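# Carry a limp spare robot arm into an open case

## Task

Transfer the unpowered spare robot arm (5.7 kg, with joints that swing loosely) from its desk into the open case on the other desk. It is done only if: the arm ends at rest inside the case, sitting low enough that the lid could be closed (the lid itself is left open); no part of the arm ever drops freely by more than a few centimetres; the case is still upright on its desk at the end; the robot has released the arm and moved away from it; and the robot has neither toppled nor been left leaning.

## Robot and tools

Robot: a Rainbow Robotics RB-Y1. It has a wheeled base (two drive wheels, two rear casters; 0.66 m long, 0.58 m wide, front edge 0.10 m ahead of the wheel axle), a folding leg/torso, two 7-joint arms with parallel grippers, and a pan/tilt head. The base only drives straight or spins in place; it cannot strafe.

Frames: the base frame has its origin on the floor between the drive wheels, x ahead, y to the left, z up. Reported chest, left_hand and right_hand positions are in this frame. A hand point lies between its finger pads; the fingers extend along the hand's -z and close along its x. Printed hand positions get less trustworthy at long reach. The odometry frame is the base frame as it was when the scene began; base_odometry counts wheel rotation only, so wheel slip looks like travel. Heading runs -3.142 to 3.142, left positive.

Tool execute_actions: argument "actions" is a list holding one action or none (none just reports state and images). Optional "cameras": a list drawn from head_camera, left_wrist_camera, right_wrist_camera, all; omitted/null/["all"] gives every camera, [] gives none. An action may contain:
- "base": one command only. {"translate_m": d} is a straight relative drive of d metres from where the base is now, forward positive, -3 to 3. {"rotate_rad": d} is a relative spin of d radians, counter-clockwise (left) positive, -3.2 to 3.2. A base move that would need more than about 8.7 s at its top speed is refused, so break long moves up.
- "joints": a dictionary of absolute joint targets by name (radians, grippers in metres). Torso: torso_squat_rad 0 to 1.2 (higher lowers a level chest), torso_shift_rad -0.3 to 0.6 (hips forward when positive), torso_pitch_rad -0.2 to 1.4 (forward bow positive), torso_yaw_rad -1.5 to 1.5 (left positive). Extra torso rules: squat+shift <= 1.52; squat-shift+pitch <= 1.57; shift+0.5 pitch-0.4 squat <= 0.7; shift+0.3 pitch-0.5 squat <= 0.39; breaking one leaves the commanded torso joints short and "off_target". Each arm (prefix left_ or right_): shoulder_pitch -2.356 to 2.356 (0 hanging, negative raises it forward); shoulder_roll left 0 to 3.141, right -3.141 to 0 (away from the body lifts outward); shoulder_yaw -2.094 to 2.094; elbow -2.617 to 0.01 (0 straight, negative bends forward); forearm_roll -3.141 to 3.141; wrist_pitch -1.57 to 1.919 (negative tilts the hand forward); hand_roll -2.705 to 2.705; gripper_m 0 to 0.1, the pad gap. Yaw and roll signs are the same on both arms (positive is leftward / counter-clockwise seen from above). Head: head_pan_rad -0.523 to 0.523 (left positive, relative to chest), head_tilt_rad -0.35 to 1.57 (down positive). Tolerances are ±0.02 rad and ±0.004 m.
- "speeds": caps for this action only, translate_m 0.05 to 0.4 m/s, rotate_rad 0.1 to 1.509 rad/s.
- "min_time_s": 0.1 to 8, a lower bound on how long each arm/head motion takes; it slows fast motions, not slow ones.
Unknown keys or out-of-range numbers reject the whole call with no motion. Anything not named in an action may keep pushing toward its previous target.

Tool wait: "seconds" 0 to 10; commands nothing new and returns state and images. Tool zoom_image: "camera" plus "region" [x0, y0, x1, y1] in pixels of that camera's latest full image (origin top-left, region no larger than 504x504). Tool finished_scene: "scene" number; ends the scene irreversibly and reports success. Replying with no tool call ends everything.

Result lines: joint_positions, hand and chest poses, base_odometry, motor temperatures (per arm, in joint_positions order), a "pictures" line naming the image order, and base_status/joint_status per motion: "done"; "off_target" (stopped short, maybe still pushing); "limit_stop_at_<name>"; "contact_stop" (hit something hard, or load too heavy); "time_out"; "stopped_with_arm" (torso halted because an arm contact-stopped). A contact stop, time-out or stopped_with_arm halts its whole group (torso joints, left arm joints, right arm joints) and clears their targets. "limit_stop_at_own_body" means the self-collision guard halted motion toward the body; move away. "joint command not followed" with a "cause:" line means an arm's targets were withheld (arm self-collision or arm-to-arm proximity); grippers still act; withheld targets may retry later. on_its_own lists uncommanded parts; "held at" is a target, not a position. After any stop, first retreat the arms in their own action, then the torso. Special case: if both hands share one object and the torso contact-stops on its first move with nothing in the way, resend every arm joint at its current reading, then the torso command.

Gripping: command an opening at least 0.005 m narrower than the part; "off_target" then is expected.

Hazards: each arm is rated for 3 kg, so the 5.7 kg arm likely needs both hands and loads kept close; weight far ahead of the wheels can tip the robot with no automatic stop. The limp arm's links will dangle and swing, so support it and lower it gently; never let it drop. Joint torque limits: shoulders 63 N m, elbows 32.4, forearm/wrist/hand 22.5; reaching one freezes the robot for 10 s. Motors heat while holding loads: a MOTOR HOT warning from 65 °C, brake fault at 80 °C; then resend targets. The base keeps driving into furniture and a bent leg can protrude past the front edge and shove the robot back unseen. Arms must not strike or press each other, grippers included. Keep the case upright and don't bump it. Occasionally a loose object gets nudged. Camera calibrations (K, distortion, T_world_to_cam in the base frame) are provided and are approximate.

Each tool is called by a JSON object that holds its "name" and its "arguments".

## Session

{"name": "execute_actions", "arguments": {"actions": [], "cameras": ["head_camera"]}}

Scene clock: 0.00 s.
Motor temperatures (°C, as the motors report them): left_arm=[28 30 26 28 33 28 36] | right_arm=[30 28 30 27 33 27 31]
base_odometry: x=+0.000 y=+0.000 heading=+0.000 (m, m, rad; odometry frame)
base_status: not commanded
joint_positions: torso_squat_rad=+0.350 torso_shift_rad=+0.000 torso_pitch_rad=+0.002 torso_yaw_rad=+0.000 left_shoulder_pitch_rad=-0.017 left_shoulder_roll_rad=+0.027 left_shoulder_yaw_rad=+0.042 left_elbow_rad=-0.168 left_forearm_roll_rad=-0.042 left_wrist_pitch_rad=-0.010 left_hand_roll_rad=-0.027 left_gripper_m=+0.101 right_shoulder_pitch_rad=-0.010 right_shoulder_roll_rad=-0.032 right_shoulder_yaw_rad=-0.019 right_elbow_rad=-0.259 right_forearm_roll_rad=+0.004 right_wrist_pitch_rad=-0.053 right_hand_roll_rad=+0.036 right_gripper_m=+0.099 head_pan_rad=+0.000 head_tilt_rad=+0.401
joint_status: not commanded
chest: x=-0.2272 y=-0.0004 z=+1.2475 quat_wxyz=(+1.000, +0.000, +0.001, +0.000) (m; base frame)
left_hand: x=-0.1322 y=+0.2440 z=+0.5689 quat_wxyz=(+0.995, +0.019, -0.096, -0.017) (m; base frame)
right_hand: x=-0.0835 y=-0.2462 z=+0.5781 quat_wxyz=(+0.987, -0.020, -0.159, +0.015) (m; base frame)
pictures: head_camera
camera_calibration (this result's frames):
head_camera: T_world_to_cam=[[-0.0163097, -0.998879, -0.0444429, 0.0600838], [-0.402606, 0.047247, -0.914153, 1.30154], [0.915228, 0.00298344, -0.402925, 0.7154], [0, 0, 0, 1]] pos_world=[-0.129765, -0.00361203, 1.48073]
Images, in order (width x height): head_camera 896x504.

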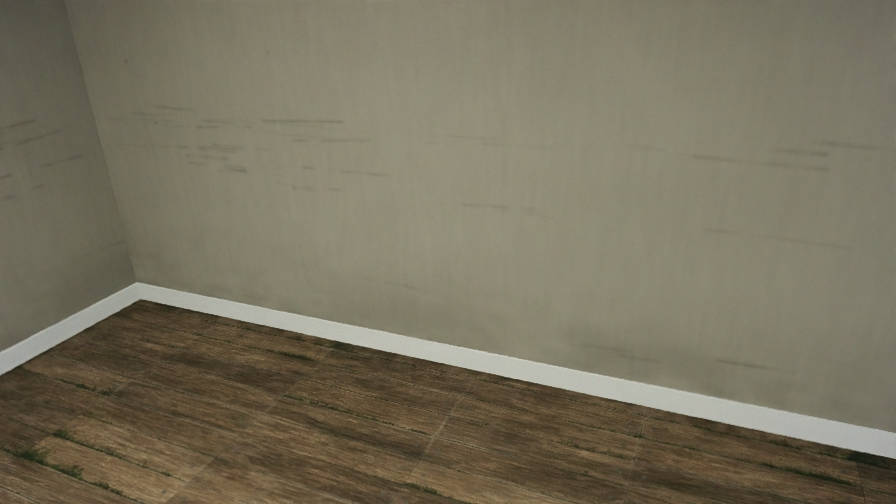

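{"name": "execute_actions", "arguments": {"actions": [{"base":{"rotate_rad":1.9},"joints":{"head_pan_rad":-0.5}}], "cameras": ["head_camera"]}}

{"name": "execute_actions", "arguments": {"actions": [{"joints":{"head_pan_rad":0.52}}], "cameras": ["head_camera"]}}

Scene clock: 4.33 s.
Motor temperatures (°C, as the motors report them): left_arm=[28 30 26 28 33 28 36] | right_arm=[30 28 30 27 33 27 31]
base_odometry: x=+0.000 y=+0.000 heading=+1.900 (m, m, rad; odometry frame)
base_status: done
joint_positions: torso_squat_rad=+0.350 torso_shift_rad=+0.000 torso_pitch_rad=+0.001 torso_yaw_rad=+0.000 left_shoulder_pitch_rad=-0.017 left_shoulder_roll_rad=+0.027 left_shoulder_yaw_rad=+0.042 left_elbow_rad=-0.168 left_forearm_roll_rad=-0.042 left_wrist_pitch_rad=-0.010 left_hand_roll_rad=-0.027 left_gripper_m=+0.101 right_shoulder_pitch_rad=-0.010 right_shoulder_roll_rad=-0.032 right_shoulder_yaw_rad=-0.019 right_elbow_rad=-0.259 right_forearm_roll_rad=+0.004 right_wrist_pitch_rad=-0.053 right_hand_roll_rad=+0.036 right_gripper_m=+0.099 head_pan_rad=-0.500 head_tilt_rad=+0.401
joint_status: all done
chest: x=-0.2272 y=-0.0005 z=+1.2475 quat_wxyz=(+1.000, +0.001, +0.001, +0.000) (m; base frame)
left_hand: x=-0.1323 y=+0.2440 z=+0.5689 quat_wxyz=(+0.995, +0.019, -0.096, -0.017) (m; base frame)
right_hand: x=-0.0835 y=-0.2462 z=+0.5781 quat_wxyz=(+0.987, -0.020, -0.159, +0.015) (m; base frame)
pictures: head_camera
camera_calibration (this result's frames):
head_camera: T_world_to_cam=[[-0.493377, -0.868721, -0.0436232, -0.038813], [-0.331188, 0.233995, -0.91409, 1.31619], [0.804297, -0.436543, -0.403158, 0.692764], [0, 0, 0, 1]] pos_world=[-0.14043, -0.0392779, 1.48072]
Images, in order (width x height): head_camera 896x504.

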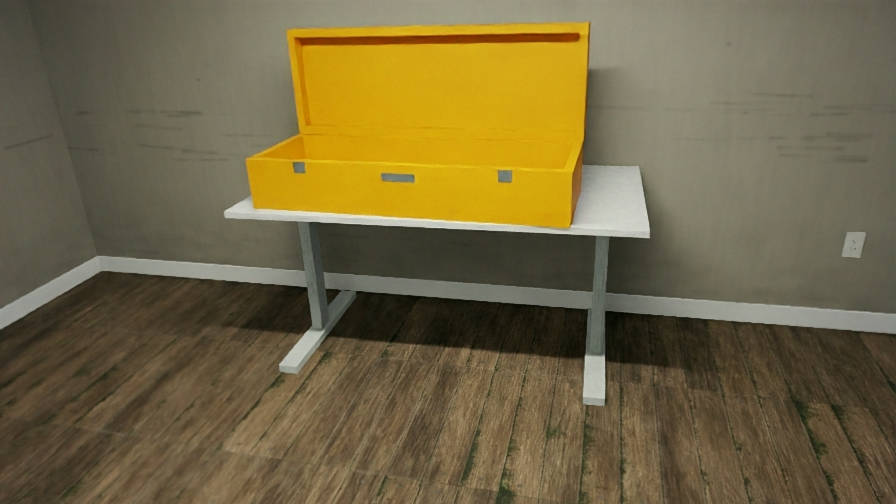

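Scene clock: 5.67 s.
Motor temperatures (°C, as the motors report them): left_arm=[28 30 26 28 33 28 36] | right_arm=[30 28 30 27 33 27 31]
base_odometry: x=+0.000 y=+0.000 heading=+1.900 (m, m, rad; odometry frame)
base_status: not commanded
joint_positions: torso_squat_rad=+0.350 torso_shift_rad=+0.000 torso_pitch_rad=+0.001 torso_yaw_rad=+0.000 left_shoulder_pitch_rad=-0.017 left_shoulder_roll_rad=+0.027 left_shoulder_yaw_rad=+0.042 left_elbow_rad=-0.168 left_forearm_roll_rad=-0.042 left_wrist_pitch_rad=-0.010 left_hand_roll_rad=-0.027 left_gripper_m=+0.101 right_shoulder_pitch_rad=-0.010 right_shoulder_roll_rad=-0.032 right_shoulder_yaw_rad=-0.019 right_elbow_rad=-0.259 right_forearm_roll_rad=+0.004 right_wrist_pitch_rad=-0.053 right_hand_roll_rad=+0.036 right_gripper_m=+0.099 head_pan_rad=+0.520 head_tilt_rad=+0.401
joint_status: all done
chest: x=-0.2272 y=-0.0005 z=+1.2475 quat_wxyz=(+1.000, +0.001, +0.001, +0.000) (m; base frame)
left_hand: x=-0.1323 y=+0.2440 z=+0.5689 quat_wxyz=(+0.995, +0.019, -0.096, -0.017) (m; base frame)
right_hand: x=-0.0835 y=-0.2462 z=+0.5781 quat_wxyz=(+0.987, -0.020, -0.159, +0.015) (m; base frame)
pictures: head_camera
camera_calibration (this result's frames):
head_camera: T_world_to_cam=[[0.481973, -0.875025, -0.045086, 0.163196], [-0.372598, -0.158115, -0.914424, 1.30793], [0.793015, 0.457526, -0.40224, 0.689704], [0, 0, 0, 1]] pos_world=[-0.138269, 0.0340458, 1.48079]
Images, in order (width x height): head_camera 896x504.

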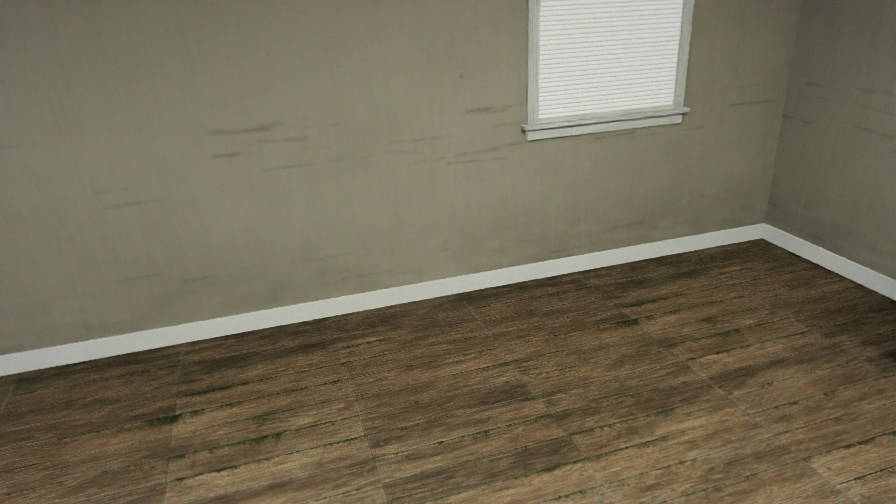

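{"name": "execute_actions", "arguments": {"actions": [{"base":{"rotate_rad":2.38},"joints":{"head_pan_rad":0}}], "cameras": ["head_camera"]}}

Scene clock: 10.43 s.
Motor temperatures (°C, as the motors report them): left_arm=[28 30 26 28 33 28 36] | right_arm=[30 28 30 27 33 27 31]
base_odometry: x=+0.000 y=+0.000 heading=-2.004 (m, m, rad; odometry frame)
base_status: done
joint_positions: torso_squat_rad=+0.350 torso_shift_rad=+0.000 torso_pitch_rad=+0.001 torso_yaw_rad=+0.000 left_shoulder_pitch_rad=-0.017 left_shoulder_roll_rad=+0.027 left_shoulder_yaw_rad=+0.042 left_elbow_rad=-0.168 left_forearm_roll_rad=-0.042 left_wrist_pitch_rad=-0.010 left_hand_roll_rad=-0.027 left_gripper_m=+0.101 right_shoulder_pitch_rad=-0.010 right_shoulder_roll_rad=-0.032 right_shoulder_yaw_rad=-0.019 right_elbow_rad=-0.259 right_forearm_roll_rad=+0.004 right_wrist_pitch_rad=-0.053 right_hand_roll_rad=+0.036 right_gripper_m=+0.099 head_pan_rad=+0.000 head_tilt_rad=+0.401
joint_status: all done
chest: x=-0.2273 y=-0.0005 z=+1.2475 quat_wxyz=(+1.000, +0.001, +0.001, +0.000) (m; base frame)
left_hand: x=-0.1323 y=+0.2440 z=+0.5689 quat_wxyz=(+0.995, +0.019, -0.096, -0.017) (m; base frame)
right_hand: x=-0.0835 y=-0.2462 z=+0.5781 quat_wxyz=(+0.987, -0.020, -0.159, +0.015) (m; base frame)
pictures: head_camera
camera_calibration (this result's frames):
head_camera: T_world_to_cam=[[-0.0164792, -0.998875, -0.0444562, 0.0600548], [-0.402534, 0.0473277, -0.914181, 1.30157], [0.915257, 0.00283019, -0.402862, 0.715378], [0, 0, 0, 1]] pos_world=[-0.129839, -0.00363759, 1.48074]
Images, in order (width x height): head_camera 896x504.

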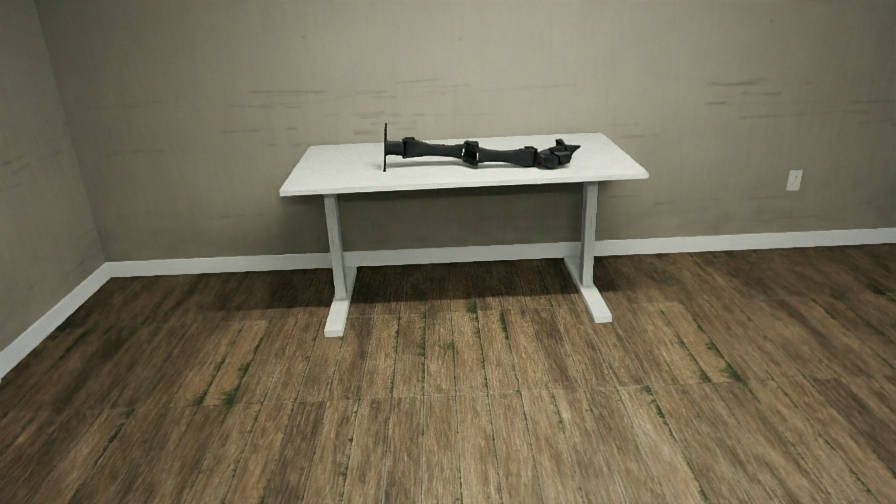

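{"name": "execute_actions", "arguments": {"actions": [{"base":{"rotate_rad":-0.045}}], "cameras": []}}

{"name": "execute_actions", "arguments": {"actions": [{"base":{"translate_m":2.1},"joints":{"torso_squat_rad":0.65,"torso_pitch_rad":0.17,"torso_shift_rad":0.2,"head_tilt_rad":0.6,"right_shoulder_pitch_rad":-1.3,"right_shoulder_roll_rad":-0.13,"right_shoulder_yaw_rad":-0.29,"right_elbow_rad":-0.8,"right_wrist_pitch_rad":1.9,"left_shoulder_pitch_rad":-1.36,"left_shoulder_roll_rad":0.22,"left_shoulder_yaw_rad":0.33,"left_elbow_rad":-0.68,"left_wrist_pitch_rad":1.72,"left_forearm_roll_rad":0,"right_forearm_roll_rad":0,"left_hand_roll_rad":0.03,"right_hand_roll_rad":-0.12}}]}}

Scene clock: 11.67 s.
Motor temperatures (°C, as the motors report them): left_arm=[28 30 26 28 33 28 36] | right_arm=[30 28 30 27 33 27 31]
base_odometry: x=+0.000 y=+0.000 heading=-2.049 (m, m, rad; odometry frame)
base_status: done
joint_positions: torso_squat_rad=+0.350 torso_shift_rad=+0.000 torso_pitch_rad=+0.001 torso_yaw_rad=+0.000 left_shoulder_pitch_rad=-0.017 left_shoulder_roll_rad=+0.027 left_shoulder_yaw_rad=+0.042 left_elbow_rad=-0.168 left_forearm_roll_rad=-0.042 left_wrist_pitch_rad=-0.010 left_hand_roll_rad=-0.027 left_gripper_m=+0.101 right_shoulder_pitch_rad=-0.010 right_shoulder_roll_rad=-0.032 right_shoulder_yaw_rad=-0.019 right_elbow_rad=-0.259 right_forearm_roll_rad=+0.004 right_wrist_pitch_rad=-0.053 right_hand_roll_rad=+0.036 right_gripper_m=+0.099 head_pan_rad=+0.000 head_tilt_rad=+0.401
joint_status: not commanded
chest: x=-0.2272 y=-0.0004 z=+1.2475 quat_wxyz=(+1.000, +0.000, +0.001, +0.000) (m; base frame)
left_hand: x=-0.1323 y=+0.2440 z=+0.5689 quat_wxyz=(+0.995, +0.019, -0.096, -0.017) (m; base frame)
right_hand: x=-0.0835 y=-0.2462 z=+0.5781 quat_wxyz=(+0.987, -0.020, -0.159, +0.015) (m; base frame)
pictures: none
No camera images: the call's "cameras" was empty. Leave "cameras" out to get every camera's image.

Scene clock: 18.27 s.
Motor temperatures (°C, as the motors report them): left_arm=[29 30 26 28 33 28 36] | right_arm=[30 28 30 27 33 27 31]
base_odometry: x=-0.965 y=-1.866 heading=-2.048 (m, m, rad; odometry frame)
base_status: done
joint_positions: torso_squat_rad=+0.650 torso_shift_rad=+0.200 torso_pitch_rad=+0.170 torso_yaw_rad=+0.000 left_shoulder_pitch_rad=-1.361 left_shoulder_roll_rad=+0.220 left_shoulder_yaw_rad=+0.330 left_elbow_rad=-0.680 left_forearm_roll_rad=+0.000 left_wrist_pitch_rad=+1.720 left_hand_roll_rad=+0.030 left_gripper_m=+0.101 right_shoulder_pitch_rad=-1.300 right_shoulder_roll_rad=-0.130 right_shoulder_yaw_rad=-0.290 right_elbow_rad=-0.800 right_forearm_roll_rad=+0.000 right_wrist_pitch_rad=+1.900 right_hand_roll_rad=-0.120 right_gripper_m=+0.099 head_pan_rad=+0.000 head_tilt_rad=+0.600
joint_status: all done
chest: x=-0.0650 y=-0.0004 z=+1.1316 quat_wxyz=(+0.996, +0.001, +0.085, +0.000) (m; base frame)
left_hand: x=+0.4958 y=+0.1896 z=+0.9384 quat_wxyz=(+0.998, -0.006, -0.060, -0.010) (m; base frame)
right_hand: x=+0.4501 y=-0.1538 z=+0.9240 quat_wxyz=(+1.000, +0.005, +0.012, +0.002) (m; base frame)
pictures: head_camera, left_wrist_camera, right_wrist_camera
camera_calibration (this result's frames):
head_camera: T_world_to_cam=[[-0.0311199, -0.998884, -0.035523, 0.04589], [-0.704456, 0.0471319, -0.708181, 0.992463], [0.709065, 0.00298591, -0.705137, 0.88574], [0, 0, 0, 1]] pos_world=[0.0725283, -0.0035826, 1.32904]
left_wrist_camera: T_world_to_cam=[[0.991098, 0.0202008, 0.131596, -0.621561], [-0.0670595, -0.778143, 0.624497, -0.366047], [0.115016, -0.627763, -0.769861, 0.870099], [0, 0, 0, 1]] pos_world=[0.491405, 0.273935, 0.980246]
right_wrist_camera: T_world_to_cam=[[-0.999557, 0.00427549, -0.029454, 0.483557], [-0.0171426, 0.726282, 0.687183, -0.490301], [0.0243299, 0.687383, -0.725887, 0.851575], [0, 0, 0, 1]] pos_world=[0.454219, -0.231329, 0.969316]
Images, in order (width x height): head_camera 896x504, left_wrist_camera 644x364, right_wrist_camera 644x364.

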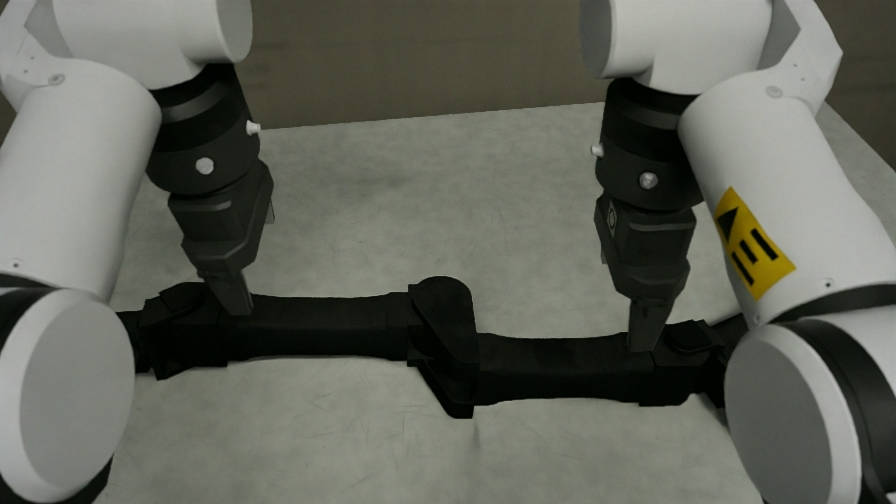

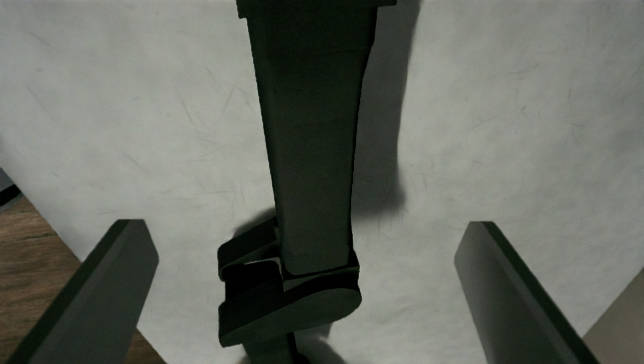

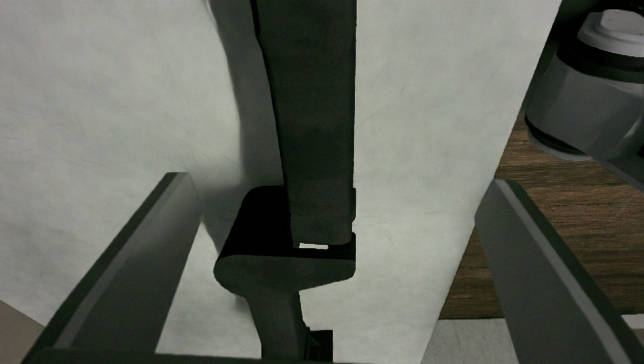

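{"name": "execute_actions", "arguments": {"actions": [{"base":{"translate_m":0.015},"joints":{"torso_squat_rad":0.81,"torso_shift_rad":0.24,"left_shoulder_pitch_rad":-1.4}}]}}

Scene clock: 19.67 s.
Motor temperatures (°C, as the motors report them): left_arm=[29 30 26 28 33 28 36] | right_arm=[30 28 30 27 33 27 31]
base_odometry: x=-0.972 y=-1.879 heading=-2.048 (m, m, rad; odometry frame)
base_status: done
joint_positions: torso_squat_rad=+0.810 torso_shift_rad=+0.240 torso_pitch_rad=+0.170 torso_yaw_rad=+0.000 left_shoulder_pitch_rad=-1.401 left_shoulder_roll_rad=+0.220 left_shoulder_yaw_rad=+0.330 left_elbow_rad=-0.680 left_forearm_roll_rad=+0.000 left_wrist_pitch_rad=+1.720 left_hand_roll_rad=+0.030 left_gripper_m=+0.101 right_shoulder_pitch_rad=-1.300 right_shoulder_roll_rad=-0.130 right_shoulder_yaw_rad=-0.290 right_elbow_rad=-0.800 right_forearm_roll_rad=+0.000 right_wrist_pitch_rad=+1.900 right_hand_roll_rad=-0.120 right_gripper_m=+0.099 head_pan_rad=+0.000 head_tilt_rad=+0.600
joint_status: all done
chest: x=-0.0610 y=-0.0004 z=+1.0543 quat_wxyz=(+0.996, +0.001, +0.085, +0.000) (m; base frame)
left_hand: x=+0.5092 y=+0.1816 z=+0.8820 quat_wxyz=(+0.997, -0.008, -0.079, -0.017) (m; base frame)
right_hand: x=+0.4542 y=-0.1539 z=+0.8467 quat_wxyz=(+1.000, +0.005, +0.012, +0.002) (m; base frame)
pictures: head_camera, left_wrist_camera, right_wrist_camera
camera_calibration (this result's frames):
head_camera: T_world_to_cam=[[-0.0311261, -0.998884, -0.0355216, 0.0432822], [-0.704429, 0.0471354, -0.708208, 0.94055], [0.709092, 0.00297868, -0.70511, 0.828334], [0, 0, 0, 1]] pos_world=[0.076533, -0.00356658, 1.25171]
left_wrist_camera: T_world_to_cam=[[0.985636, 0.00720693, 0.168731, -0.65486], [-0.101006, -0.775551, 0.623151, -0.318134], [0.13535, -0.631243, -0.763683, 0.804853], [0, 0, 0, 1]] pos_world=[0.504382, 0.266048, 0.923393]
right_wrist_camera: T_world_to_cam=[[-0.999555, 0.00438144, -0.0294912, 0.485354], [-0.0170905, 0.726305, 0.68716, -0.437075], [0.0244304, 0.687358, -0.725908, 0.79536], [0, 0, 0, 1]] pos_world=[0.458237, -0.231374, 0.892012]
Images, in order (width x height): head_camera 896x504, left_wrist_camera 644x364, right_wrist_camera 644x364.

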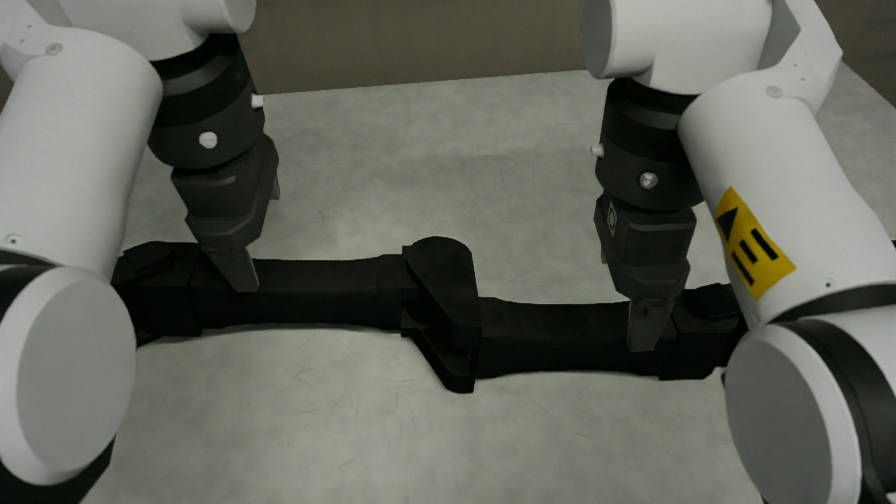

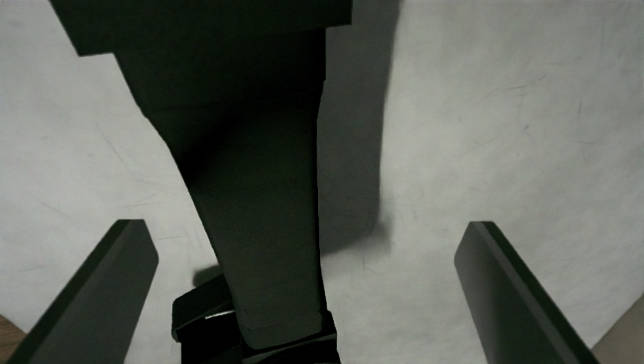

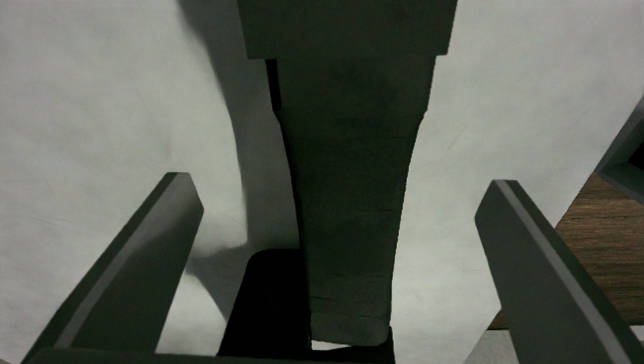

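{"name": "execute_actions", "arguments": {"actions": [{"joints":{"torso_squat_rad":0.915,"torso_shift_rad":0.26,"left_wrist_pitch_rad":1.76}}]}}

Scene clock: 20.87 s.
Motor temperatures (°C, as the motors report them): left_arm=[29 30 26 28 33 28 36] | right_arm=[31 28 30 27 33 27 31]
base_odometry: x=-0.972 y=-1.879 heading=-2.048 (m, m, rad; odometry frame)
base_status: not commanded
joint_positions: torso_squat_rad=+0.915 torso_shift_rad=+0.260 torso_pitch_rad=+0.170 torso_yaw_rad=+0.000 left_shoulder_pitch_rad=-1.401 left_shoulder_roll_rad=+0.220 left_shoulder_yaw_rad=+0.330 left_elbow_rad=-0.680 left_forearm_roll_rad=+0.000 left_wrist_pitch_rad=+1.760 left_hand_roll_rad=+0.030 left_gripper_m=+0.101 right_shoulder_pitch_rad=-1.300 right_shoulder_roll_rad=-0.130 right_shoulder_yaw_rad=-0.290 right_elbow_rad=-0.800 right_forearm_roll_rad=+0.000 right_wrist_pitch_rad=+1.900 right_hand_roll_rad=-0.120 right_gripper_m=+0.099 head_pan_rad=+0.000 head_tilt_rad=+0.600
joint_status: all done
chest: x=-0.0660 y=-0.0004 z=+0.9980 quat_wxyz=(+0.996, +0.001, +0.085, +0.000) (m; base frame)
left_hand: x=+0.4951 y=+0.1822 z=+0.8244 quat_wxyz=(+0.998, -0.007, -0.059, -0.017) (m; base frame)
right_hand: x=+0.4492 y=-0.1538 z=+0.7904 quat_wxyz=(+1.000, +0.005, +0.012, +0.002) (m; base frame)
pictures: head_camera, left_wrist_camera, right_wrist_camera
camera_calibration (this result's frames):
head_camera: T_world_to_cam=[[-0.0311248, -0.998884, -0.0355229, 0.0411397], [-0.704407, 0.0471355, -0.70823, 0.897172], [0.709114, 0.00297907, -0.705088, 0.792158], [0, 0, 0, 1]] pos_world=[0.0715238, -0.00355478, 1.19541]
left_wrist_camera: T_world_to_cam=[[0.991584, 0.006503, 0.129304, -0.60155], [-0.0763646, -0.777127, 0.624694, -0.29641], [0.104548, -0.62931, -0.77009, 0.783351], [0, 0, 0, 1]] pos_world=[0.491955, 0.266534, 0.866199]
right_wrist_camera: T_world_to_cam=[[-0.999555, 0.00438792, -0.029496, 0.478697], [-0.017089, 0.726307, 0.687158, -0.398477], [0.0244383, 0.687357, -0.725909, 0.754604], [0, 0, 0, 1]] pos_world=[0.453234, -0.231366, 0.83571]
Images, in order (width x height): head_camera 896x504, left_wrist_camera 644x364, right_wrist_camera 644x364.

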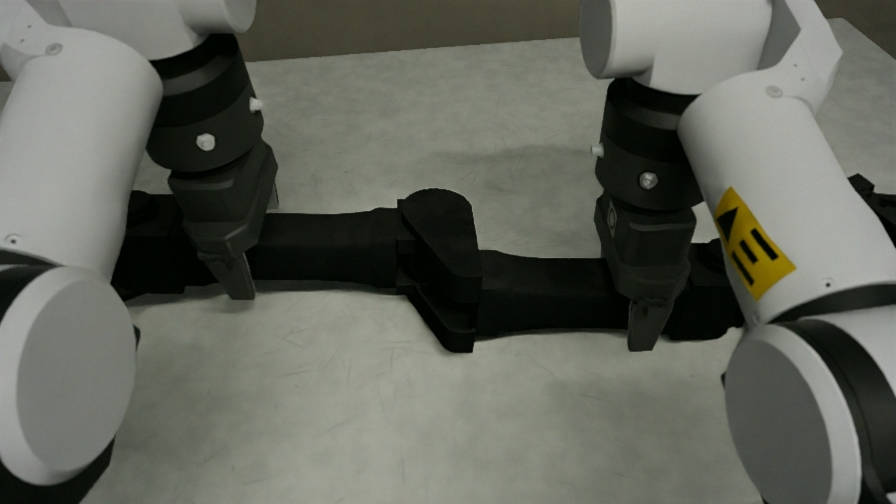

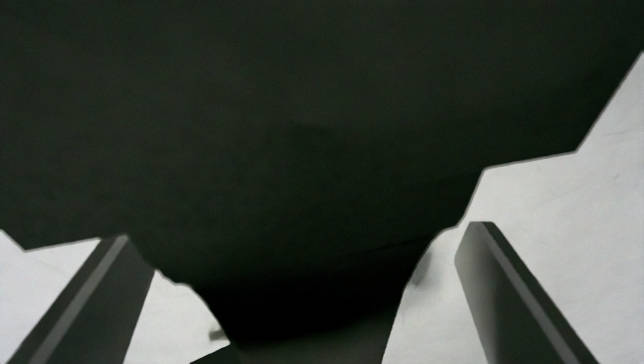

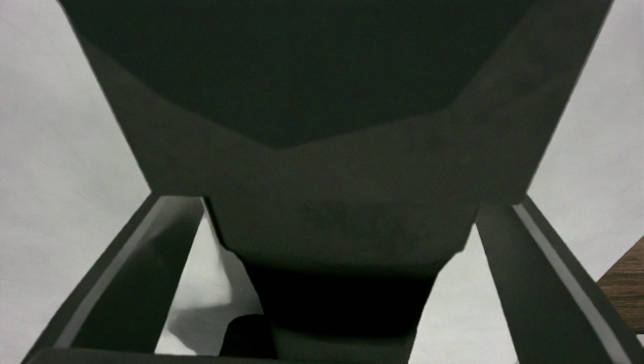

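{"name": "execute_actions", "arguments": {"actions": [{"joints":{"torso_squat_rad":0.945,"torso_shift_rad":0.27,"left_wrist_pitch_rad":1.79}}], "cameras": []}}

{"name": "execute_actions", "arguments": {"actions": [{"joints":{"left_gripper_m":0.01,"right_gripper_m":0.01}}]}}

{"name": "execute_actions", "arguments": {"actions": [{"joints":{"torso_squat_rad":0.85}}], "cameras": ["head_camera"]}}

Scene clock: 21.70 s.
Motor temperatures (°C, as the motors report them): left_arm=[29 30 26 28 33 28 36] | right_arm=[31 28 30 27 33 27 31]
base_odometry: x=-0.972 y=-1.879 heading=-2.048 (m, m, rad; odometry frame)
base_status: not commanded
joint_positions: torso_squat_rad=+0.945 torso_shift_rad=+0.270 torso_pitch_rad=+0.170 torso_yaw_rad=+0.000 left_shoulder_pitch_rad=-1.400 left_shoulder_roll_rad=+0.220 left_shoulder_yaw_rad=+0.330 left_elbow_rad=-0.680 left_forearm_roll_rad=+0.000 left_wrist_pitch_rad=+1.790 left_hand_roll_rad=+0.030 left_gripper_m=+0.101 right_shoulder_pitch_rad=-1.300 right_shoulder_roll_rad=-0.130 right_shoulder_yaw_rad=-0.290 right_elbow_rad=-0.800 right_forearm_roll_rad=+0.000 right_wrist_pitch_rad=+1.900 right_hand_roll_rad=-0.120 right_gripper_m=+0.099 head_pan_rad=+0.000 head_tilt_rad=+0.600
joint_status: all done
chest: x=-0.0664 y=-0.0004 z=+0.9806 quat_wxyz=(+0.996, +0.001, +0.085, +0.000) (m; base frame)
left_hand: x=+0.4879 y=+0.1826 z=+0.8063 quat_wxyz=(+0.999, -0.006, -0.044, -0.017) (m; base frame)
right_hand: x=+0.4488 y=-0.1539 z=+0.7731 quat_wxyz=(+1.000, +0.005, +0.012, +0.002) (m; base frame)
pictures: none
No camera images: the call's "cameras" was empty. Leave "cameras" out to get every camera's image.

Scene clock: 23.10 s.
Motor temperatures (°C, as the motors report them): left_arm=[29 30 26 28 33 28 36] | right_arm=[31 28 30 27 33 27 31]
base_odometry: x=-0.972 y=-1.879 heading=-2.048 (m, m, rad; odometry frame)
base_status: not commanded
joint_positions: torso_squat_rad=+0.945 torso_shift_rad=+0.270 torso_pitch_rad=+0.170 torso_yaw_rad=+0.000 left_shoulder_pitch_rad=-1.401 left_shoulder_roll_rad=+0.221 left_shoulder_yaw_rad=+0.330 left_elbow_rad=-0.681 left_forearm_roll_rad=+0.000 left_wrist_pitch_rad=+1.790 left_hand_roll_rad=+0.030 left_gripper_m=+0.058 right_shoulder_pitch_rad=-1.300 right_shoulder_roll_rad=-0.130 right_shoulder_yaw_rad=-0.290 right_elbow_rad=-0.800 right_forearm_roll_rad=+0.000 right_wrist_pitch_rad=+1.901 right_hand_roll_rad=-0.120 right_gripper_m=+0.055 head_pan_rad=+0.000 head_tilt_rad=+0.600
joint_status: left_gripper_m off_target (ended at +0.058, target +0.010); right_gripper_m off_target (ended at +0.055, target +0.010)
chest: x=-0.0664 y=-0.0004 z=+0.9807 quat_wxyz=(+0.996, +0.001, +0.085, +0.000) (m; base frame)
left_hand: x=+0.4883 y=+0.1832 z=+0.8069 quat_wxyz=(+0.999, -0.006, -0.045, -0.016) (m; base frame)
right_hand: x=+0.4485 y=-0.1541 z=+0.7729 quat_wxyz=(+1.000, +0.005, +0.013, +0.002) (m; base frame)
pictures: head_camera, left_wrist_camera, right_wrist_camera
camera_calibration (this result's frames):
head_camera: T_world_to_cam=[[-0.0311423, -0.998884, -0.0355215, 0.0405123], [-0.704352, 0.047147, -0.708284, 0.88466], [0.709168, 0.00296204, -0.705034, 0.780182], [0, 0, 0, 1]] pos_world=[0.0710939, -0.00355294, 1.17808]
left_wrist_camera: T_world_to_cam=[[0.994829, 0.00748412, 0.101286, -0.571659], [-0.0577542, -0.77865, 0.624795, -0.294097], [0.0835426, -0.627414, -0.774192, 0.784515], [0, 0, 0, 1]] pos_world=[0.486177, 0.267495, 0.849017]
right_wrist_camera: T_world_to_cam=[[-0.999591, 0.00449958, -0.0282551, 0.476563], [-0.0161476, 0.726519, 0.686956, -0.386497], [0.0236189, 0.687131, -0.726149, 0.742535], [0, 0, 0, 1]] pos_world=[0.452589, -0.231566, 0.818164]
Images, in order (width x height): head_camera 896x504, left_wrist_camera 644x364, right_wrist_camera 644x364.

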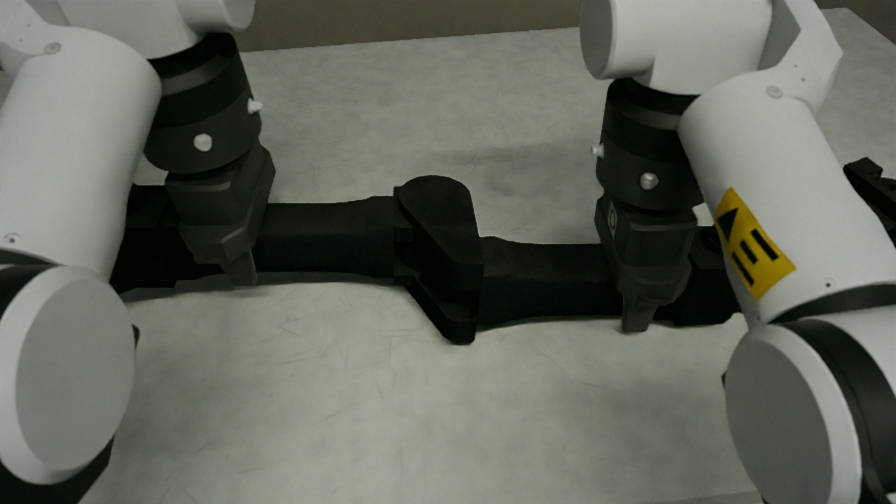

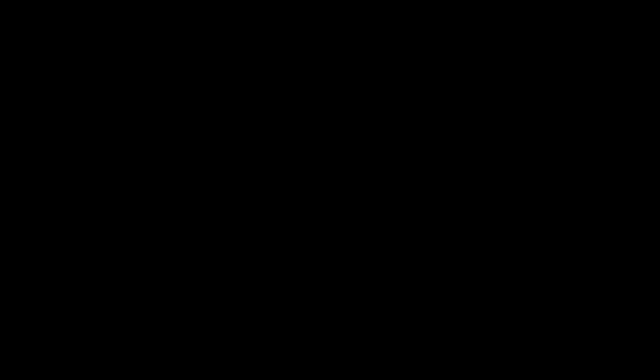

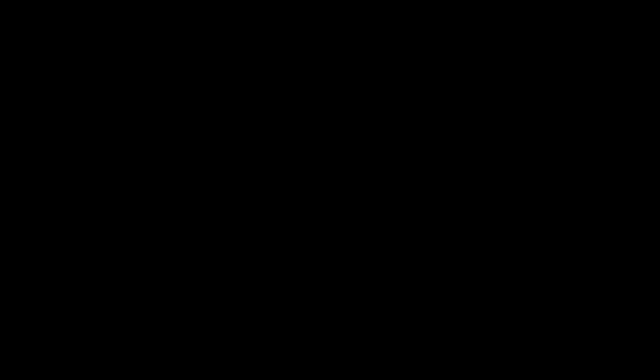

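Scene clock: 24.17 s.
Motor temperatures (°C, as the motors report them): left_arm=[29 30 26 28 33 28 36] | right_arm=[31 28 30 27 33 27 31]
base_odometry: x=-0.972 y=-1.879 heading=-2.048 (m, m, rad; odometry frame)
base_status: not commanded
joint_positions: torso_squat_rad=+0.850 torso_shift_rad=+0.271 torso_pitch_rad=+0.172 torso_yaw_rad=+0.000 left_shoulder_pitch_rad=-1.398 left_shoulder_roll_rad=+0.220 left_shoulder_yaw_rad=+0.330 left_elbow_rad=-0.679 left_forearm_roll_rad=+0.000 left_wrist_pitch_rad=+1.790 left_hand_roll_rad=+0.030 left_gripper_m=+0.058 right_shoulder_pitch_rad=-1.297 right_shoulder_roll_rad=-0.129 right_shoulder_yaw_rad=-0.290 right_elbow_rad=-0.798 right_forearm_roll_rad=+0.000 right_wrist_pitch_rad=+1.900 right_hand_roll_rad=-0.120 right_gripper_m=+0.055 head_pan_rad=+0.000 head_tilt_rad=+0.600
joint_status: all done
chest: x=-0.0516 y=-0.0004 z=+1.0306 quat_wxyz=(+0.996, +0.001, +0.086, +0.000) (m; base frame)
left_hand: x=+0.5017 y=+0.1833 z=+0.8538 quat_wxyz=(+0.999, -0.006, -0.041, -0.016) (m; base frame)
right_hand: x=+0.4618 y=-0.1542 z=+0.8199 quat_wxyz=(+1.000, +0.005, +0.016, +0.002) (m; base frame)
pictures: head_camera
camera_calibration (this result's frames):
head_camera: T_world_to_cam=[[-0.031214, -0.998884, -0.035458, 0.0426701], [-0.705789, 0.0471466, -0.706852, 0.928964], [0.707734, 0.00296222, -0.706473, 0.806294], [0, 0, 0, 1]] pos_world=[0.0863434, -0.00356349, 1.22778]
Images, in order (width x height): head_camera 896x504.

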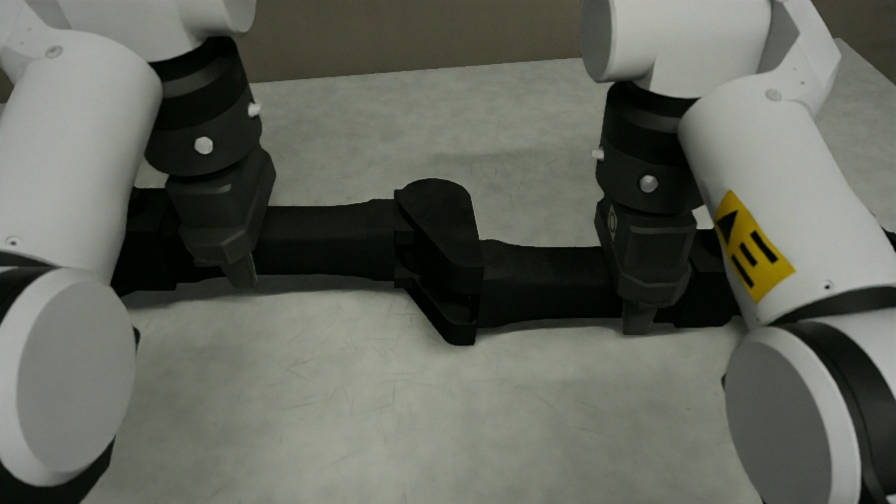

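{"name": "execute_actions", "arguments": {"actions": [{"joints":{"torso_squat_rad":0.5,"torso_shift_rad":0.17}}], "cameras": []}}

{"name": "execute_actions", "arguments": {"actions": [{"base":{"translate_m":-0.7},"joints":{"torso_squat_rad":0.1,"torso_shift_rad":0.15,"head_tilt_rad":0.35}}], "cameras": []}}

{"name": "execute_actions", "arguments": {"actions": [{"base":{"rotate_rad":-2.865},"speeds":{"rotate_rad":0.7}}], "cameras": []}}

{"name": "execute_actions", "arguments": {"actions": [{"base":{"translate_m":2.06}}], "cameras": []}}

{"name": "execute_actions", "arguments": {"actions": [{"base":{"rotate_rad":-0.23}}], "cameras": ["head_camera"]}}

Scene clock: 26.27 s.
Motor temperatures (°C, as the motors report them): left_arm=[29 30 26 28 33 28 36] | right_arm=[31 28 30 28 33 27 31]
base_odometry: x=-0.972 y=-1.879 heading=-2.048 (m, m, rad; odometry frame)
base_status: not commanded
joint_positions: torso_squat_rad=+0.500 torso_shift_rad=+0.171 torso_pitch_rad=+0.172 torso_yaw_rad=+0.000 left_shoulder_pitch_rad=-1.398 left_shoulder_roll_rad=+0.220 left_shoulder_yaw_rad=+0.330 left_elbow_rad=-0.679 left_forearm_roll_rad=+0.000 left_wrist_pitch_rad=+1.790 left_hand_roll_rad=+0.030 left_gripper_m=+0.058 right_shoulder_pitch_rad=-1.296 right_shoulder_roll_rad=-0.129 right_shoulder_yaw_rad=-0.290 right_elbow_rad=-0.798 right_forearm_roll_rad=+0.000 right_wrist_pitch_rad=+1.900 right_hand_roll_rad=-0.120 right_gripper_m=+0.055 head_pan_rad=+0.000 head_tilt_rad=+0.600
joint_status: all done
chest: x=-0.0707 y=-0.0004 z=+1.1908 quat_wxyz=(+0.996, +0.001, +0.086, +0.000) (m; base frame)
left_hand: x=+0.4825 y=+0.1833 z=+1.0138 quat_wxyz=(+0.999, -0.006, -0.041, -0.016) (m; base frame)
right_hand: x=+0.4423 y=-0.1541 z=+0.9795 quat_wxyz=(+1.000, +0.005, +0.017, +0.002) (m; base frame)
pictures: none
No camera images: the call's "cameras" was empty. Leave "cameras" out to get every camera's image.

Scene clock: 29.37 s.
Motor temperatures (°C, as the motors report them): left_arm=[29 30 26 28 33 28 36] | right_arm=[31 28 30 28 33 27 31]
base_odometry: x=-0.651 y=-1.257 heading=-2.047 (m, m, rad; odometry frame)
base_status: done
joint_positions: torso_squat_rad=+0.100 torso_shift_rad=+0.151 torso_pitch_rad=+0.172 torso_yaw_rad=+0.000 left_shoulder_pitch_rad=-1.398 left_shoulder_roll_rad=+0.220 left_shoulder_yaw_rad=+0.330 left_elbow_rad=-0.679 left_forearm_roll_rad=+0.000 left_wrist_pitch_rad=+1.790 left_hand_roll_rad=+0.030 left_gripper_m=+0.058 right_shoulder_pitch_rad=-1.296 right_shoulder_roll_rad=-0.129 right_shoulder_yaw_rad=-0.290 right_elbow_rad=-0.798 right_forearm_roll_rad=+0.000 right_wrist_pitch_rad=+1.900 right_hand_roll_rad=-0.120 right_gripper_m=+0.055 head_pan_rad=+0.000 head_tilt_rad=+0.350
joint_status: all done
chest: x=-0.0704 y=-0.0005 z=+1.2740 quat_wxyz=(+0.996, +0.001, +0.086, +0.000) (m; base frame)
left_hand: x=+0.4828 y=+0.1833 z=+1.0969 quat_wxyz=(+0.999, -0.006, -0.041, -0.016) (m; base frame)
right_hand: x=+0.4425 y=-0.1542 z=+1.0625 quat_wxyz=(+1.000, +0.005, +0.017, +0.002) (m; base frame)
pictures: none
No camera images: the call's "cameras" was empty. Leave "cameras" out to get every camera's image.

Scene clock: 35.20 s.
Motor temperatures (°C, as the motors report them): left_arm=[29 30 26 28 33 28 36] | right_arm=[32 28 30 28 33 27 31]
base_odometry: x=-0.651 y=-1.257 heading=+1.372 (m, m, rad; odometry frame)
base_status: done
joint_positions: torso_squat_rad=+0.100 torso_shift_rad=+0.151 torso_pitch_rad=+0.172 torso_yaw_rad=+0.000 left_shoulder_pitch_rad=-1.398 left_shoulder_roll_rad=+0.220 left_shoulder_yaw_rad=+0.330 left_elbow_rad=-0.679 left_forearm_roll_rad=+0.000 left_wrist_pitch_rad=+1.790 left_hand_roll_rad=+0.030 left_gripper_m=+0.058 right_shoulder_pitch_rad=-1.296 right_shoulder_roll_rad=-0.129 right_shoulder_yaw_rad=-0.290 right_elbow_rad=-0.798 right_forearm_roll_rad=+0.000 right_wrist_pitch_rad=+1.900 right_hand_roll_rad=-0.120 right_gripper_m=+0.055 head_pan_rad=+0.000 head_tilt_rad=+0.350
joint_status: not commanded
chest: x=-0.0704 y=-0.0005 z=+1.2740 quat_wxyz=(+0.996, +0.001, +0.086, +0.000) (m; base frame)
left_hand: x=+0.4828 y=+0.1832 z=+1.0969 quat_wxyz=(+0.999, -0.006, -0.041, -0.016) (m; base frame)
right_hand: x=+0.4425 y=-0.1542 z=+1.0625 quat_wxyz=(+1.000, +0.005, +0.017, +0.002) (m; base frame)
pictures: none
No camera images: the call's "cameras" was empty. Leave "cameras" out to get every camera's image.

Scene clock: 41.70 s.
Motor temperatures (°C, as the motors report them): left_arm=[30 30 26 29 33 28 36] | right_arm=[33 28 30 29 33 27 31]
base_odometry: x=-0.244 y=+0.763 heading=+1.372 (m, m, rad; odometry frame)
base_status: done
joint_positions: torso_squat_rad=+0.100 torso_shift_rad=+0.151 torso_pitch_rad=+0.172 torso_yaw_rad=+0.000 left_shoulder_pitch_rad=-1.398 left_shoulder_roll_rad=+0.220 left_shoulder_yaw_rad=+0.330 left_elbow_rad=-0.679 left_forearm_roll_rad=+0.000 left_wrist_pitch_rad=+1.790 left_hand_roll_rad=+0.030 left_gripper_m=+0.058 right_shoulder_pitch_rad=-1.296 right_shoulder_roll_rad=-0.129 right_shoulder_yaw_rad=-0.290 right_elbow_rad=-0.797 right_forearm_roll_rad=+0.000 right_wrist_pitch_rad=+1.900 right_hand_roll_rad=-0.120 right_gripper_m=+0.055 head_pan_rad=+0.000 head_tilt_rad=+0.350
joint_status: not commanded
chest: x=-0.0703 y=-0.0005 z=+1.2740 quat_wxyz=(+0.996, +0.001, +0.086, +0.000) (m; base frame)
left_hand: x=+0.4828 y=+0.1832 z=+1.0968 quat_wxyz=(+0.999, -0.006, -0.041, -0.016) (m; base frame)
right_hand: x=+0.4425 y=-0.1542 z=+1.0624 quat_wxyz=(+1.000, +0.005, +0.017, +0.002) (m; base frame)
pictures: none
No camera images: the call's "cameras" was empty. Leave "cameras" out to get every camera's image.

Scene clock: 43.37 s.
Motor temperatures (°C, as the motors report them): left_arm=[30 30 26 29 33 28 36] | right_arm=[33 28 30 29 33 27 31]
base_odometry: x=-0.244 y=+0.763 heading=+1.142 (m, m, rad; odometry frame)
base_status: done
joint_positions: torso_squat_rad=+0.100 torso_shift_rad=+0.151 torso_pitch_rad=+0.172 torso_yaw_rad=+0.000 left_shoulder_pitch_rad=-1.398 left_shoulder_roll_rad=+0.220 left_shoulder_yaw_rad=+0.330 left_elbow_rad=-0.679 left_forearm_roll_rad=+0.000 left_wrist_pitch_rad=+1.790 left_hand_roll_rad=+0.030 left_gripper_m=+0.058 right_shoulder_pitch_rad=-1.296 right_shoulder_roll_rad=-0.129 right_shoulder_yaw_rad=-0.290 right_elbow_rad=-0.797 right_forearm_roll_rad=+0.000 right_wrist_pitch_rad=+1.900 right_hand_roll_rad=-0.120 right_gripper_m=+0.055 head_pan_rad=+0.000 head_tilt_rad=+0.350
joint_status: not commanded
chest: x=-0.0704 y=-0.0005 z=+1.2740 quat_wxyz=(+0.996, +0.001, +0.086, +0.000) (m; base frame)
left_hand: x=+0.4828 y=+0.1832 z=+1.0968 quat_wxyz=(+0.999, -0.006, -0.041, -0.016) (m; base frame)
right_hand: x=+0.4425 y=-0.1542 z=+1.0624 quat_wxyz=(+1.000, +0.005, +0.017, +0.002) (m; base frame)
pictures: head_camera
camera_calibration (this result's frames):
head_camera: T_world_to_cam=[[-0.021742, -0.998871, -0.0422459, 0.0607007], [-0.509293, 0.0474279, -0.859285, 1.31426], [0.860318, 0.00283294, -0.509749, 0.704985], [0, 0, 0, 1]] pos_world=[0.0641494, -0.00369741, 1.49125]
Images, in order (width x height): head_camera 896x504.

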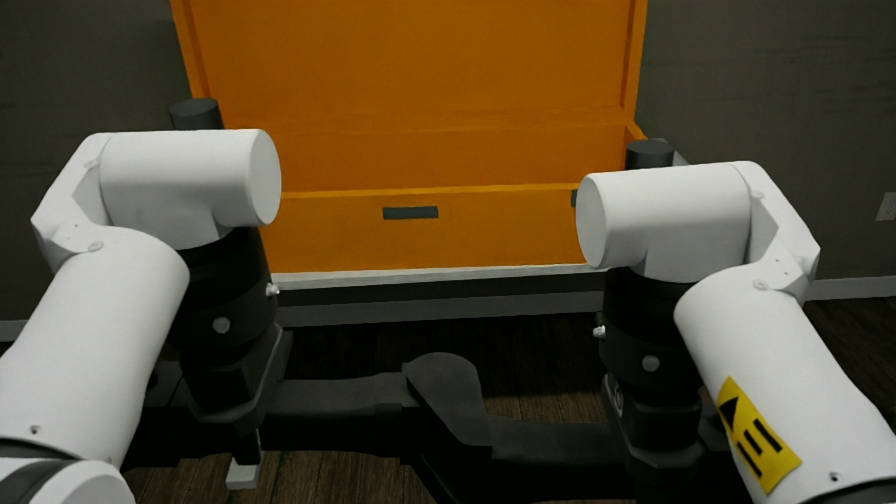

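{"name": "execute_actions", "arguments": {"actions": [{"base":{"translate_m":1.08},"joints":{"torso_pitch_rad":0.0,"head_tilt_rad":0.95}}], "cameras": ["head_camera"]}}

Scene clock: 47.47 s.
Motor temperatures (°C, as the motors report them): left_arm=[30 30 26 29 33 28 36] | right_arm=[33 28 30 29 33 27 31]
base_odometry: x=+0.205 y=+1.745 heading=+1.142 (m, m, rad; odometry frame)
base_status: done
joint_positions: torso_squat_rad=+0.100 torso_shift_rad=+0.151 torso_pitch_rad=+0.002 torso_yaw_rad=+0.000 left_shoulder_pitch_rad=-1.398 left_shoulder_roll_rad=+0.220 left_shoulder_yaw_rad=+0.330 left_elbow_rad=-0.679 left_forearm_roll_rad=+0.000 left_wrist_pitch_rad=+1.790 left_hand_roll_rad=+0.030 left_gripper_m=+0.058 right_shoulder_pitch_rad=-1.296 right_shoulder_roll_rad=-0.129 right_shoulder_yaw_rad=-0.290 right_elbow_rad=-0.797 right_forearm_roll_rad=+0.000 right_wrist_pitch_rad=+1.901 right_hand_roll_rad=-0.120 right_gripper_m=+0.055 head_pan_rad=+0.000 head_tilt_rad=+0.950
joint_status: all done
chest: x=-0.1227 y=-0.0005 z=+1.2785 quat_wxyz=(+1.000, +0.001, +0.001, +0.000) (m; base frame)
left_hand: x=+0.4524 y=+0.1832 z=+1.1974 quat_wxyz=(+0.992, -0.005, -0.126, -0.017) (m; base frame)
right_hand: x=+0.4185 y=-0.1543 z=+1.1566 quat_wxyz=(+0.998, +0.005, -0.068, +0.003) (m; base frame)
pictures: head_camera
camera_calibration (this result's frames):
head_camera: T_world_to_cam=[[-0.0367269, -0.998896, -0.02929, 0.0386487], [-0.821134, 0.0468699, -0.568808, 0.819442], [0.569553, 0.00316047, -0.821949, 1.21703], [0, 0, 0, 1]] pos_world=[-0.0188697, -0.00364751, 1.46757]
Images, in order (width x height): head_camera 896x504.

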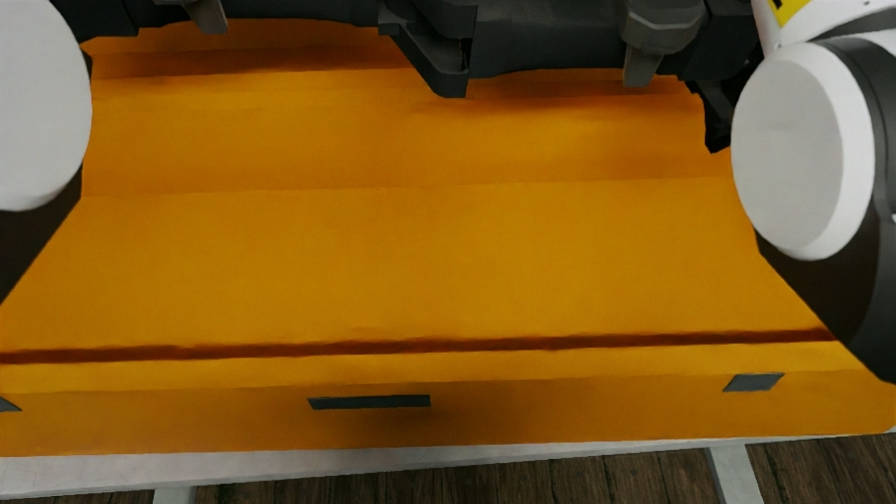

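{"name": "execute_actions", "arguments": {"actions": [{"joints":{"torso_pitch_rad":0.14,"torso_squat_rad":0.57,"head_tilt_rad":0.7}}], "cameras": ["head_camera"]}}

{"name": "execute_actions", "arguments": {"actions": [{"joints":{"torso_squat_rad":0.61,"torso_yaw_rad":0.05,"torso_shift_rad":0.17}}], "cameras": ["head_camera"]}}

Scene clock: 49.93 s.
Motor temperatures (°C, as the motors report them): left_arm=[30 30 26 29 33 28 36] | right_arm=[33 28 30 29 33 27 31]
base_odometry: x=+0.205 y=+1.745 heading=+1.142 (m, m, rad; odometry frame)
base_status: not commanded
joint_positions: torso_squat_rad=+0.570 torso_shift_rad=+0.151 torso_pitch_rad=+0.142 torso_yaw_rad=+0.000 left_shoulder_pitch_rad=-1.398 left_shoulder_roll_rad=+0.220 left_shoulder_yaw_rad=+0.330 left_elbow_rad=-0.679 left_forearm_roll_rad=+0.000 left_wrist_pitch_rad=+1.790 left_hand_roll_rad=+0.030 left_gripper_m=+0.058 right_shoulder_pitch_rad=-1.296 right_shoulder_roll_rad=-0.129 right_shoulder_yaw_rad=-0.290 right_elbow_rad=-0.797 right_forearm_roll_rad=+0.000 right_wrist_pitch_rad=+1.900 right_hand_roll_rad=-0.120 right_gripper_m=+0.055 head_pan_rad=+0.000 head_tilt_rad=+0.700
joint_status: all done
chest: x=-0.0957 y=-0.0005 z=+1.1695 quat_wxyz=(+0.997, +0.001, +0.071, +0.000) (m; base frame)
left_hand: x=+0.4625 y=+0.1832 z=+1.0090 quat_wxyz=(+0.998, -0.006, -0.056, -0.016) (m; base frame)
right_hand: x=+0.4232 y=-0.1542 z=+0.9734 quat_wxyz=(+1.000, +0.005, +0.002, +0.002) (m; base frame)
pictures: head_camera
camera_calibration (this result's frames):
head_camera: T_world_to_cam=[[-0.0335246, -0.998885, -0.0332413, 0.0428794], [-0.753687, 0.0471107, -0.655543, 0.920861], [0.656378, 0.00307678, -0.754426, 1.00394], [0, 0, 0, 1]] pos_world=[0.0365127, -0.00363972, 1.36249]
Images, in order (width x height): head_camera 896x504.

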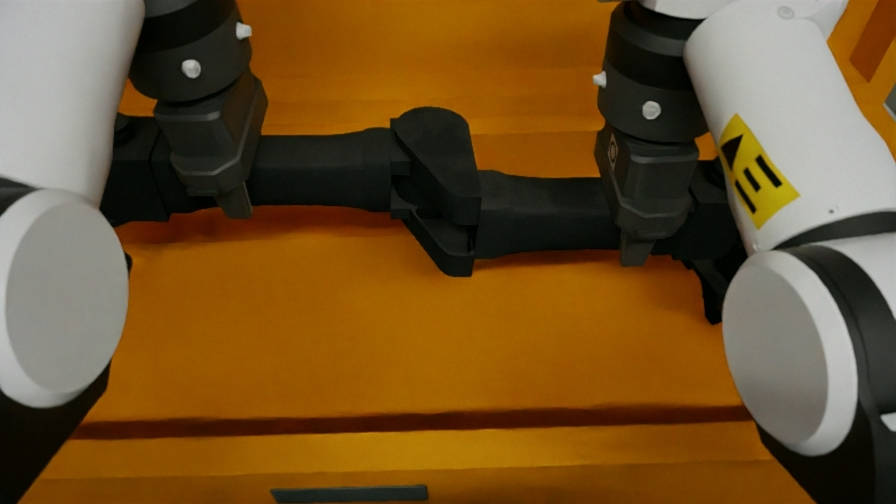

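Scene clock: 50.77 s.
Motor temperatures (°C, as the motors report them): left_arm=[30 30 26 29 33 28 36] | right_arm=[33 28 30 29 33 27 31]
base_odometry: x=+0.205 y=+1.745 heading=+1.142 (m, m, rad; odometry frame)
base_status: not commanded
joint_positions: torso_squat_rad=+0.610 torso_shift_rad=+0.171 torso_pitch_rad=+0.142 torso_yaw_rad=+0.050 left_shoulder_pitch_rad=-1.398 left_shoulder_roll_rad=+0.220 left_shoulder_yaw_rad=+0.330 left_elbow_rad=-0.679 left_forearm_roll_rad=+0.000 left_wrist_pitch_rad=+1.790 left_hand_roll_rad=+0.030 left_gripper_m=+0.058 right_shoulder_pitch_rad=-1.296 right_shoulder_roll_rad=-0.129 right_shoulder_yaw_rad=-0.290 right_elbow_rad=-0.797 right_forearm_roll_rad=+0.000 right_wrist_pitch_rad=+1.900 right_hand_roll_rad=-0.120 right_gripper_m=+0.055 head_pan_rad=+0.000 head_tilt_rad=+0.700
joint_status: all done
chest: x=-0.0867 y=-0.0004 z=+1.1523 quat_wxyz=(+0.997, +0.002, +0.071, +0.025) (m; base frame)
left_hand: x=+0.4618 y=+0.2116 z=+0.9932 quat_wxyz=(+0.998, -0.001, -0.056, +0.008) (m; base frame)
right_hand: x=+0.4392 y=-0.1270 z=+0.9552 quat_wxyz=(+1.000, +0.008, +0.002, +0.027) (m; base frame)
pictures: head_camera
camera_calibration (this result's frames):
head_camera: T_world_to_cam=[[0.0156298, -0.999073, -0.0401214, 0.0548818], [-0.755194, 0.0145031, -0.655341, 0.915987], [0.655316, 0.0405423, -0.754266, 0.984753], [0, 0, 0, 1]] pos_world=[0.0455661, 0.00162207, 1.34525]
Images, in order (width x height): head_camera 896x504.

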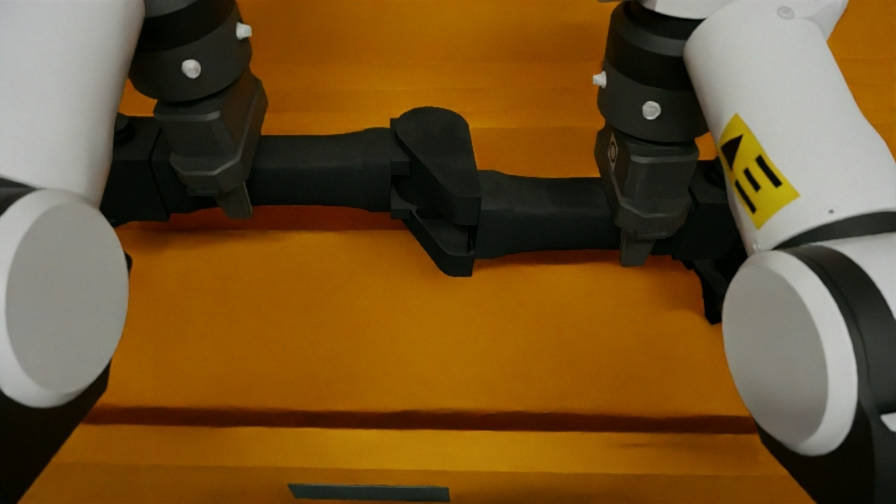

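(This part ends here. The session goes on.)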